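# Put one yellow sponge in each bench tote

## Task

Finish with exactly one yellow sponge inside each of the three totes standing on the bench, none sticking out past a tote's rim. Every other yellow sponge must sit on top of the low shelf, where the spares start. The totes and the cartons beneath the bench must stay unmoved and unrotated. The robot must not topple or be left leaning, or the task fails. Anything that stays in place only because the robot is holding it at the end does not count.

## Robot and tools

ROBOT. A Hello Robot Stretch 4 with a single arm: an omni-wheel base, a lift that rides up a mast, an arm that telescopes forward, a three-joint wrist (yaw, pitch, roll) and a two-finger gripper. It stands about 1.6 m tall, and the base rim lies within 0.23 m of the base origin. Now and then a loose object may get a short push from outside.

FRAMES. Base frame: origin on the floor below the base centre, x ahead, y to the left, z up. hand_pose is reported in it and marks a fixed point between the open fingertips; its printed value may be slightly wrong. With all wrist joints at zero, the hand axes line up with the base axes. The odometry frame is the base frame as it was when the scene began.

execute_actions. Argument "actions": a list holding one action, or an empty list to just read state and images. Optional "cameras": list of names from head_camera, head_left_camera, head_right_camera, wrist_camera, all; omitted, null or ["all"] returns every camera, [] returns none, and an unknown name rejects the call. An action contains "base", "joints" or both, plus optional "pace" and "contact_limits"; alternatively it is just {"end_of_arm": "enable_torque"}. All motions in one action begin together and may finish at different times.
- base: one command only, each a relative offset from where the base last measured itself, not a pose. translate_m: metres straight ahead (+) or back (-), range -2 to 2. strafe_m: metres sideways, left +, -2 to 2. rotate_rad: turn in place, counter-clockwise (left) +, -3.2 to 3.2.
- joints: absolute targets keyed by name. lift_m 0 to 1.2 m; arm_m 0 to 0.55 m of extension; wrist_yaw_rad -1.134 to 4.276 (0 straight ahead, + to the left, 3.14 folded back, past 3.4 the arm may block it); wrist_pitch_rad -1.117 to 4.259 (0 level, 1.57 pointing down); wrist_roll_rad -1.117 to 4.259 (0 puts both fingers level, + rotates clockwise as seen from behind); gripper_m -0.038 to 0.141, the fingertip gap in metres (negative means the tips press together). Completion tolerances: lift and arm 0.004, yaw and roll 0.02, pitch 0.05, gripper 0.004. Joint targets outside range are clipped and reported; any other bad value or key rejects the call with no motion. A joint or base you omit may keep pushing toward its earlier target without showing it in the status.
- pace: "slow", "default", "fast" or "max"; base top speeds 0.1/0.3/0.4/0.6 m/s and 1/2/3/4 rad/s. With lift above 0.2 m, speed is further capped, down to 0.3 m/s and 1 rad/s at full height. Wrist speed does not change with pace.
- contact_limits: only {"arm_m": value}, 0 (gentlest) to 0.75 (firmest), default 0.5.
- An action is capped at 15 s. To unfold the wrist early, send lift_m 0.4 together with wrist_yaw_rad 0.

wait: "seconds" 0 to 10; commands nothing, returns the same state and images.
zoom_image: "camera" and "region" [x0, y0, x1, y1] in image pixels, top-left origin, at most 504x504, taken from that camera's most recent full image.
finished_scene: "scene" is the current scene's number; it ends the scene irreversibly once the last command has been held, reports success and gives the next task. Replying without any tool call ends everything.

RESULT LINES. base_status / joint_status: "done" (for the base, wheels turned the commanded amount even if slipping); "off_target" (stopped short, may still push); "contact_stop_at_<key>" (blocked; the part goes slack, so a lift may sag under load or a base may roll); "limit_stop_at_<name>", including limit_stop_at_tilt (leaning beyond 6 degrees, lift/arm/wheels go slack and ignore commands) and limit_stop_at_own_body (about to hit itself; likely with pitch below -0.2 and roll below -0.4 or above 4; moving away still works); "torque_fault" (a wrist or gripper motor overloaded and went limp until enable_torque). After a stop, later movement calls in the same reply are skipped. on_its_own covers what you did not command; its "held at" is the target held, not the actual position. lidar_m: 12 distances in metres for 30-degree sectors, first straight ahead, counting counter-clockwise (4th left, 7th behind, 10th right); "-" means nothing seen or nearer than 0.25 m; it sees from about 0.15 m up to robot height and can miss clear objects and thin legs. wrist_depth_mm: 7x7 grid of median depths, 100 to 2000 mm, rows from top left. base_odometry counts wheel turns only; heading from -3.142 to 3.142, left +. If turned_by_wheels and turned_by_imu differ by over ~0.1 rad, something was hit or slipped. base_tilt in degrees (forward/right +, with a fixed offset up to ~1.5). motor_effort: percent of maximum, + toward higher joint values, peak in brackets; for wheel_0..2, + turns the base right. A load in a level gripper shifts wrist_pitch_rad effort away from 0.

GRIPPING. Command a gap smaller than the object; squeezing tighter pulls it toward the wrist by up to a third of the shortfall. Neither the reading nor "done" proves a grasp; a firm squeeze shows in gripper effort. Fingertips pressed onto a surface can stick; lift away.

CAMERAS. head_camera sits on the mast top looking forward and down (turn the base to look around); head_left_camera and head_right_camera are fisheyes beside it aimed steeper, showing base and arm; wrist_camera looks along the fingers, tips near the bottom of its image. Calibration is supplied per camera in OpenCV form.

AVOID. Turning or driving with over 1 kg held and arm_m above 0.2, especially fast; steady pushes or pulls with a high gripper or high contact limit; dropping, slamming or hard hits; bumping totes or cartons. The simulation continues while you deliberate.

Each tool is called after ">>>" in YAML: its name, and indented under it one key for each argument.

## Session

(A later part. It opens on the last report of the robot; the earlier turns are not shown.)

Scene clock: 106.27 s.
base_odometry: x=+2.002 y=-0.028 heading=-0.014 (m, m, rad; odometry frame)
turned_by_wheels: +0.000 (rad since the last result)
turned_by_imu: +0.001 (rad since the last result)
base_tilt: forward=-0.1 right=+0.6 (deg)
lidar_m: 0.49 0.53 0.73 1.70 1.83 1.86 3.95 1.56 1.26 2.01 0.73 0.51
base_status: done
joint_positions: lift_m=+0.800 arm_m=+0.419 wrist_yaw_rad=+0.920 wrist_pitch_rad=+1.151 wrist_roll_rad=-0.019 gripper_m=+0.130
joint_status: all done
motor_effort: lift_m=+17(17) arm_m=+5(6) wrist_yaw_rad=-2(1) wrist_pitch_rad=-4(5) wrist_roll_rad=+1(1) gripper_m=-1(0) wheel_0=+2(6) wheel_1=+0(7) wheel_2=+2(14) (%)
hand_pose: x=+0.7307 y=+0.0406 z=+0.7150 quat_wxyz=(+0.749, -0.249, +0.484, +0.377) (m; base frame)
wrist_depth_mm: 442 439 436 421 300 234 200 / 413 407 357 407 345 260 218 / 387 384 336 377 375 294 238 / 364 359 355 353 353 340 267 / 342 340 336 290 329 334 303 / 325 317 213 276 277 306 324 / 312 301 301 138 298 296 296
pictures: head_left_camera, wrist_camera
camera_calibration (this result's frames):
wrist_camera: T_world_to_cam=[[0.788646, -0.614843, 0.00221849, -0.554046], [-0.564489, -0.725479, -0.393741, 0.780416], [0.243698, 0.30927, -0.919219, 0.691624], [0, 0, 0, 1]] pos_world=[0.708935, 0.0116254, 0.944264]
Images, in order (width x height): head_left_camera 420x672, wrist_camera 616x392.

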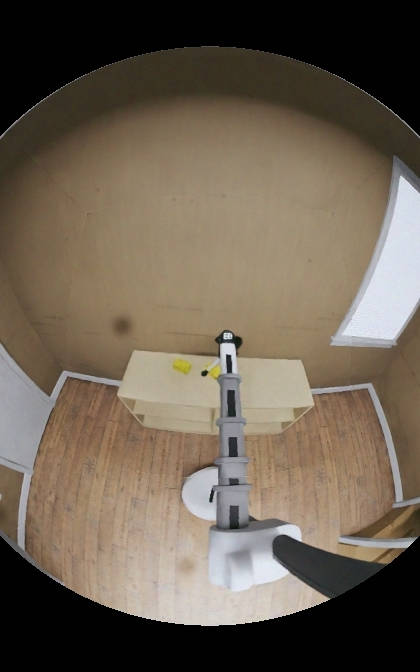

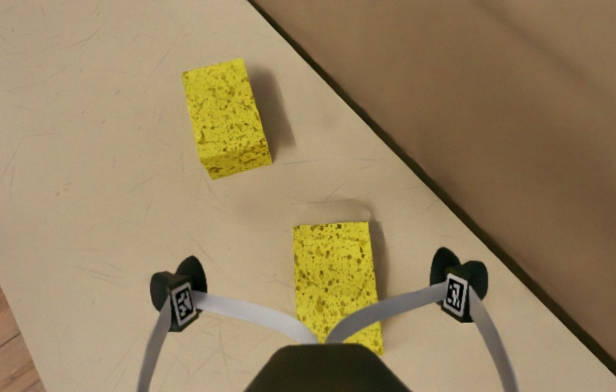

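>>> execute_actions:
  actions:
    - {"joints":{"lift_m":0.727,"arm_m":0.438,"gripper_m":0.105}}
  cameras: ["wrist_camera"]

>>> execute_actions:
  actions:
    - {"joints":{"gripper_m":0.03}}
  cameras: ["wrist_camera"]

>>> execute_actions:
  actions:
    - {"joints":{"lift_m":0.77,"arm_m":0.4}}
  cameras: []

>>> execute_actions:
  actions:
    - {"base":{"translate_m":-1.34},"joints":{"lift_m":1.2,"arm_m":0.01},"pace":"max"}
  cameras: []

>>> execute_actions:
  actions:
    - {"base":{"rotate_rad":-1.585},"joints":{"wrist_yaw_rad":0},"pace":"fast"}
  cameras: []

>>> execute_actions:
  actions:
    - {"base":{"translate_m":0.65},"joints":{"arm_m":0.53}}
  cameras: ["wrist_camera","head_left_camera"]

Scene clock: 117.23 s.
base_odometry: x=+2.002 y=-0.028 heading=-0.014 (m, m, rad; odometry frame)
turned_by_wheels: +0.000 (rad since the last result)
turned_by_imu: +0.000 (rad since the last result)
base_tilt: forward=-0.1 right=+0.6 (deg)
lidar_m: 0.49 0.52 0.73 1.72 1.83 1.85 3.95 1.54 1.30 2.00 0.70 0.53
base_status: not commanded
joint_positions: lift_m=+0.727 arm_m=+0.437 wrist_yaw_rad=+0.920 wrist_pitch_rad=+1.151 wrist_roll_rad=-0.019 gripper_m=+0.105
joint_status: all done
motor_effort: lift_m=+17(16) arm_m=+6(7) wrist_yaw_rad=-1(1) wrist_pitch_rad=-4(4) wrist_roll_rad=+0(0) gripper_m=+0(0) wheel_0=+2(2) wheel_1=+0(0) wheel_2=+1(1) (%)
hand_pose: x=+0.7487 y=+0.0406 z=+0.6420 quat_wxyz=(+0.749, -0.249, +0.484, +0.377) (m; base frame)
wrist_depth_mm: 345 334 334 338 273 213 181 / 320 310 268 315 307 237 199 / 301 296 289 294 291 267 220 / 282 279 278 276 274 279 243 / 266 265 263 215 256 256 268 / 252 250 196 204 204 240 242 / 238 236 236 131 232 231 230
pictures: wrist_camera
camera_calibration (this result's frames):
wrist_camera: T_world_to_cam=[[0.788647, -0.614843, 0.00221853, -0.568056], [-0.564489, -0.725479, -0.393741, 0.761828], [0.243698, 0.30927, -0.919219, 0.62017], [0, 0, 0, 1]] pos_world=[0.726905, 0.0116254, 0.871295]
Images, in order (width x height): wrist_camera 616x392.

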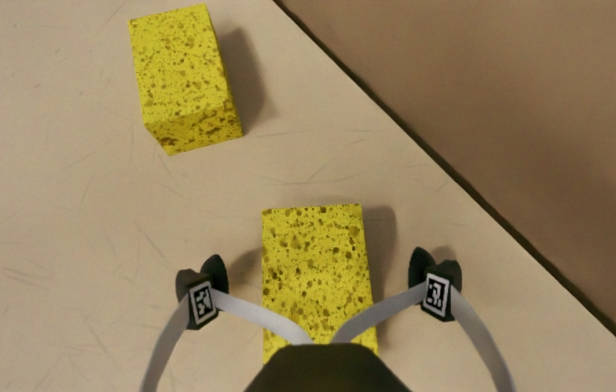

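Scene clock: 118.83 s.
base_odometry: x=+2.002 y=-0.028 heading=-0.014 (m, m, rad; odometry frame)
turned_by_wheels: +0.000 (rad since the last result)
turned_by_imu: +0.000 (rad since the last result)
base_tilt: forward=-0.1 right=+0.6 (deg)
lidar_m: 0.50 0.54 0.73 1.70 1.85 1.86 3.94 1.55 1.31 2.00 0.71 0.52
base_status: not commanded
joint_positions: lift_m=+0.727 arm_m=+0.437 wrist_yaw_rad=+0.920 wrist_pitch_rad=+1.151 wrist_roll_rad=-0.019 gripper_m=+0.030
joint_status: all done
motor_effort: lift_m=+17(17) arm_m=+5(6) wrist_yaw_rad=-2(1) wrist_pitch_rad=-4(4) wrist_roll_rad=+0(0) gripper_m=-11(11) wheel_0=+2(2) wheel_1=+0(0) wheel_2=+1(1) (%)
hand_pose: x=+0.7487 y=+0.0406 z=+0.6420 quat_wxyz=(+0.749, -0.249, +0.484, +0.377) (m; base frame)
wrist_depth_mm: 347 336 334 336 272 213 182 / 324 312 268 314 309 237 200 / 301 294 289 293 293 268 220 / 282 281 277 276 273 278 243 / 266 264 262 206 255 256 268 / 251 249 188 195 192 242 242 / 239 235 235 132 232 229 230
pictures: wrist_camera
camera_calibration (this result's frames):
wrist_camera: T_world_to_cam=[[0.788646, -0.614843, 0.00221855, -0.568057], [-0.564489, -0.725479, -0.393741, 0.761829], [0.243698, 0.30927, -0.919219, 0.62017], [0, 0, 0, 1]] pos_world=[0.726905, 0.0116254, 0.871295]
Images, in order (width x height): wrist_camera 616x392.

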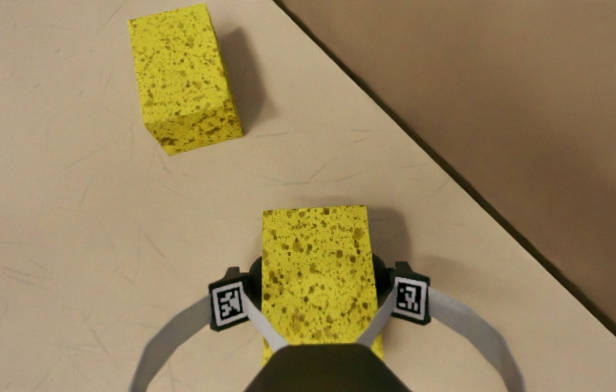

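Scene clock: 119.87 s.
base_odometry: x=+2.002 y=-0.028 heading=-0.014 (m, m, rad; odometry frame)
turned_by_wheels: +0.000 (rad since the last result)
turned_by_imu: +0.000 (rad since the last result)
base_tilt: forward=-0.1 right=+0.6 (deg)
lidar_m: 0.49 0.52 0.75 1.72 1.80 1.85 3.95 1.54 1.29 2.01 0.71 0.52
base_status: not commanded
joint_positions: lift_m=+0.770 arm_m=+0.401 wrist_yaw_rad=+0.920 wrist_pitch_rad=+1.151 wrist_roll_rad=-0.019 gripper_m=+0.030
joint_status: all done
motor_effort: lift_m=+22(23) arm_m=-5(5) wrist_yaw_rad=-2(2) wrist_pitch_rad=-4(4) wrist_roll_rad=+0(1) gripper_m=-13(10) wheel_0=+2(2) wheel_1=+0(0) wheel_2=+2(2) (%)
hand_pose: x=+0.7127 y=+0.0406 z=+0.6846 quat_wxyz=(+0.749, -0.249, +0.484, +0.377) (m; base frame)
wrist_depth_mm: 402 399 397 394 327 256 216 / 375 370 319 366 359 285 236 / 349 347 338 342 340 322 262 / 330 327 324 322 320 322 291 / 310 307 306 206 297 300 314 / 297 291 188 195 192 282 282 / 283 274 274 132 271 266 268
pictures: none
No camera images: the call's "cameras" was empty. Leave "cameras" out to get every camera's image.

Scene clock: 124.47 s.
base_odometry: x=+0.662 y=-0.009 heading=-0.014 (m, m, rad; odometry frame)
turned_by_wheels: +0.000 (rad since the last result)
turned_by_imu: +0.000 (rad since the last result)
base_tilt: forward=-0.2 right=+0.5 (deg)
lidar_m: 1.83 1.94 1.84 1.16 1.21 1.65 2.51 2.36 1.11 1.05 1.12 1.90
base_status: done
joint_positions: lift_m=+1.200 arm_m=+0.011 wrist_yaw_rad=+0.920 wrist_pitch_rad=+1.151 wrist_roll_rad=-0.019 gripper_m=+0.030
joint_status: all done
motor_effort: lift_m=+21(25) arm_m=-5(7) wrist_yaw_rad=-2(2) wrist_pitch_rad=-4(4) wrist_roll_rad=+0(1) gripper_m=-10(13) wheel_0=-2(9) wheel_1=+0(6) wheel_2=+0(13) (%)
hand_pose: x=+0.3226 y=+0.0406 z=+1.1147 quat_wxyz=(+0.749, -0.249, +0.484, +0.377) (m; base frame)
wrist_depth_mm: 1618 1756 1756 1756 1756 1661 1618 / 1661 1618 1618 1661 1618 1618 1576 / 1499 1576 1537 1537 1537 1499 1499 / 1499 1499 1430 1430 1430 1430 1397 / 1366 1397 1366 206 1336 1308 1336 / 1308 1308 189 195 192 1281 1281 / 1229 1229 1025 132 1205 1182 1205
pictures: none
No camera images: the call's "cameras" was empty. Leave "cameras" out to get every camera's image.

Scene clock: 127.33 s.
base_odometry: x=+0.662 y=-0.009 heading=-1.598 (m, m, rad; odometry frame)
turned_by_wheels: -1.584 (rad since the last result)
turned_by_imu: -1.569 (rad since the last result)
base_tilt: forward=-0.2 right=+0.6 (deg)
lidar_m: 1.06 1.11 1.91 1.83 1.90 1.84 1.18 1.22 1.63 2.26 2.30 1.11
base_status: done
joint_positions: lift_m=+1.200 arm_m=+0.011 wrist_yaw_rad=+0.000 wrist_pitch_rad=+1.151 wrist_roll_rad=-0.019 gripper_m=+0.030
joint_status: all done
motor_effort: lift_m=+21(21) arm_m=-5(5) wrist_yaw_rad=-2(9) wrist_pitch_rad=-5(5) wrist_roll_rad=+1(0) gripper_m=-9(12) wheel_0=+5(4) wheel_1=+3(5) wheel_2=+5(7) (%)
hand_pose: x=+0.2994 y=-0.0874 z=+1.1147 quat_wxyz=(+0.839, -0.008, +0.544, +0.005) (m; base frame)
wrist_depth_mm: 1756 1430 1430 1397 1397 1430 1661 / 1661 1336 1336 1336 1308 1308 1576 / 1537 1537 1499 1499 1499 1499 1499 / 1464 1464 1464 1464 1430 1430 1430 / 1366 1366 1366 206 1336 1336 1336 / 1308 1308 189 195 192 1281 1255 / 1229 1229 1205 132 1205 1205 1182
pictures: none
No camera images: the call's "cameras" was empty. Leave "cameras" out to get every camera's image.

Scene clock: 131.00 s.
base_odometry: x=+0.644 y=-0.659 heading=-1.598 (m, m, rad; odometry frame)
turned_by_wheels: +0.000 (rad since the last result)
turned_by_imu: +0.000 (rad since the last result)
base_tilt: forward=-0.1 right=+0.5 (deg)
lidar_m: 0.39 0.44 0.60 1.83 1.92 2.52 1.83 1.89 2.54 2.21 0.58 0.42
base_status: done
joint_positions: lift_m=+1.200 arm_m=+0.529 wrist_yaw_rad=+0.000 wrist_pitch_rad=+1.151 wrist_roll_rad=-0.019 gripper_m=+0.030
joint_status: all done
motor_effort: lift_m=+21(21) arm_m=+5(5) wrist_yaw_rad=-2(1) wrist_pitch_rad=-3(4) wrist_roll_rad=-1(0) gripper_m=-10(13) wheel_0=+3(8) wheel_1=+2(8) wheel_2=+0(11) (%)
hand_pose: x=+0.8176 y=-0.0874 z=+1.1147 quat_wxyz=(+0.839, -0.008, +0.544, +0.005) (m; base frame)
wrist_depth_mm: 564 564 418 424 427 544 544 / 535 525 469 477 477 504 508 / 496 492 477 439 473 473 477 / 466 459 340 336 334 445 449 / 439 430 402 206 368 368 424 / 415 336 188 195 192 297 402 / 394 320 384 132 382 319 382
pictures: head_left_camera, wrist_camera
camera_calibration (this result's frames):
wrist_camera: T_world_to_cam=[[-0.0111958, -0.999935, 0.00222334, -0.0818432], [-0.919145, 0.00941557, -0.393808, 1.24825], [0.393761, -0.00645255, -0.91919, 0.927149], [0, 0, 0, 1]] pos_world=[0.781331, -0.0876083, 1.34398]
Images, in order (width x height): head_left_camera 420x672, wrist_camera 616x392.

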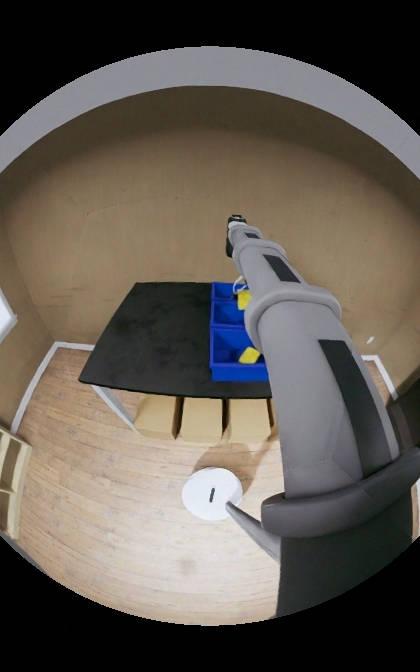

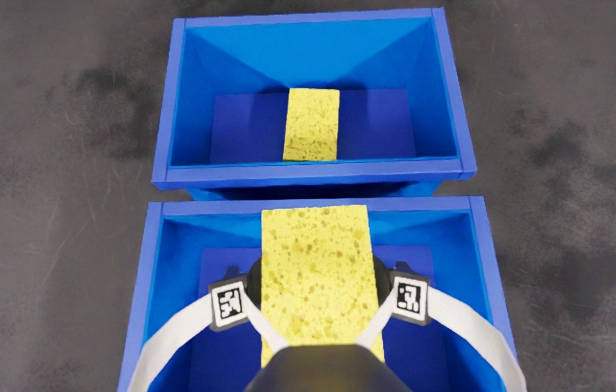

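>>> execute_actions:
  actions:
    - {"joints":{"lift_m":1.035},"pace":"slow"}
  cameras: []

>>> execute_actions:
  actions:
    - {"joints":{"gripper_m":0.09}}
  cameras: []

>>> execute_actions:
  actions:
    - {"joints":{"lift_m":1.18}}
  cameras: ["wrist_camera"]

>>> finished_scene:
  scene: 2

Scene clock: 141.43 s.
base_odometry: x=+0.644 y=-0.659 heading=-1.598 (m, m, rad; odometry frame)
turned_by_wheels: +0.000 (rad since the last result)
turned_by_imu: +0.000 (rad since the last result)
base_tilt: forward=-0.1 right=+0.6 (deg)
lidar_m: 0.41 0.44 0.59 1.85 1.92 2.53 1.83 1.88 2.53 2.22 0.61 0.42
base_status: not commanded
joint_positions: lift_m=+1.035 arm_m=+0.529 wrist_yaw_rad=+0.000 wrist_pitch_rad=+1.151 wrist_roll_rad=-0.019 gripper_m=+0.030
joint_status: all done
motor_effort: lift_m=+17(22) arm_m=+5(5) wrist_yaw_rad=-2(2) wrist_pitch_rad=-3(4) wrist_roll_rad=+1(0) gripper_m=-19(10) wheel_0=+3(3) wheel_1=+2(2) wheel_2=+0(0) (%)
hand_pose: x=+0.8176 y=-0.0874 z=+0.9500 quat_wxyz=(+0.839, -0.008, +0.544, +0.005) (m; base frame)
wrist_depth_mm: 189 188 187 187 186 185 185 / 176 175 174 172 172 172 171 / 178 198 198 200 201 202 192 / 183 253 272 257 268 262 206 / 183 258 263 206 257 256 208 / 182 247 188 195 192 240 208 / 182 233 236 132 233 230 211
pictures: none
No camera images: the call's "cameras" was empty. Leave "cameras" out to get every camera's image.

Scene clock: 142.83 s.
base_odometry: x=+0.644 y=-0.659 heading=-1.598 (m, m, rad; odometry frame)
turned_by_wheels: +0.000 (rad since the last result)
turned_by_imu: +0.000 (rad since the last result)
base_tilt: forward=-0.1 right=+0.6 (deg)
lidar_m: 0.41 0.43 0.60 1.83 1.91 2.51 1.83 1.90 2.56 2.21 0.60 0.43
base_status: not commanded
joint_positions: lift_m=+1.035 arm_m=+0.529 wrist_yaw_rad=+0.000 wrist_pitch_rad=+1.151 wrist_roll_rad=-0.019 gripper_m=+0.090
joint_status: all done
motor_effort: lift_m=+16(16) arm_m=+5(5) wrist_yaw_rad=-2(2) wrist_pitch_rad=-4(4) wrist_roll_rad=+1(0) gripper_m=+2(14) wheel_0=+3(3) wheel_1=+2(2) wheel_2=-1(1) (%)
hand_pose: x=+0.8176 y=-0.0874 z=+0.9500 quat_wxyz=(+0.839, -0.008, +0.544, +0.005) (m; base frame)
wrist_depth_mm: 189 187 187 187 186 185 186 / 176 175 173 172 172 172 171 / 178 198 198 199 200 202 192 / 183 253 272 240 267 260 206 / 183 258 263 216 257 255 207 / 182 247 199 204 202 240 208 / 182 235 236 128 234 230 210
pictures: none
No camera images: the call's "cameras" was empty. Leave "cameras" out to get every camera's image.

Scene clock: 144.50 s.
base_odometry: x=+0.644 y=-0.659 heading=-1.598 (m, m, rad; odometry frame)
turned_by_wheels: +0.000 (rad since the last result)
turned_by_imu: +0.000 (rad since the last result)
base_tilt: forward=-0.1 right=+0.5 (deg)
lidar_m: 0.40 0.42 0.60 1.83 1.91 2.53 1.84 1.90 2.54 2.22 0.60 0.44
base_status: not commanded
joint_positions: lift_m=+1.180 arm_m=+0.529 wrist_yaw_rad=+0.000 wrist_pitch_rad=+1.151 wrist_roll_rad=-0.019 gripper_m=+0.090
joint_status: all done
motor_effort: lift_m=+22(24) arm_m=+6(5) wrist_yaw_rad=-2(2) wrist_pitch_rad=-4(3) wrist_roll_rad=+1(0) gripper_m=-1(0) wheel_0=+3(3) wheel_1=+2(2) wheel_2=+0(0) (%)
hand_pose: x=+0.8176 y=-0.0874 z=+1.0946 quat_wxyz=(+0.839, -0.008, +0.544, +0.005) (m; base frame)
wrist_depth_mm: 544 535 404 404 407 517 517 / 504 500 469 455 477 480 480 / 473 466 459 410 445 445 452 / 445 436 324 329 332 421 427 / 418 336 399 364 399 317 407 / 397 309 200 343 213 272 382 / 379 267 368 128 364 274 364
pictures: wrist_camera
camera_calibration (this result's frames):
wrist_camera: T_world_to_cam=[[-0.0111957, -0.999935, 0.0022234, -0.0817985], [-0.919145, 0.00941547, -0.393808, 1.24034], [0.393761, -0.00645257, -0.91919, 0.908669], [0, 0, 0, 1]] pos_world=[0.781337, -0.0876083, 1.32388]
Images, in order (width x height): wrist_camera 616x392.

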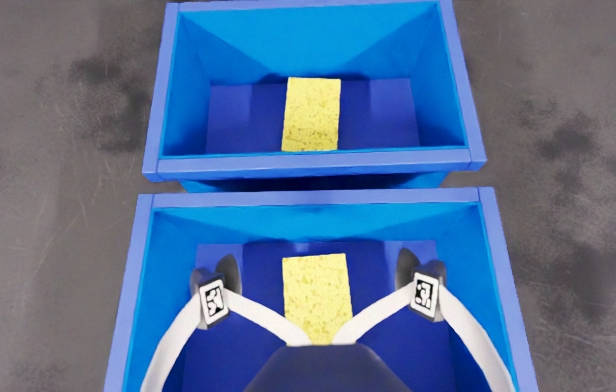

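The scene is finished: the task was done.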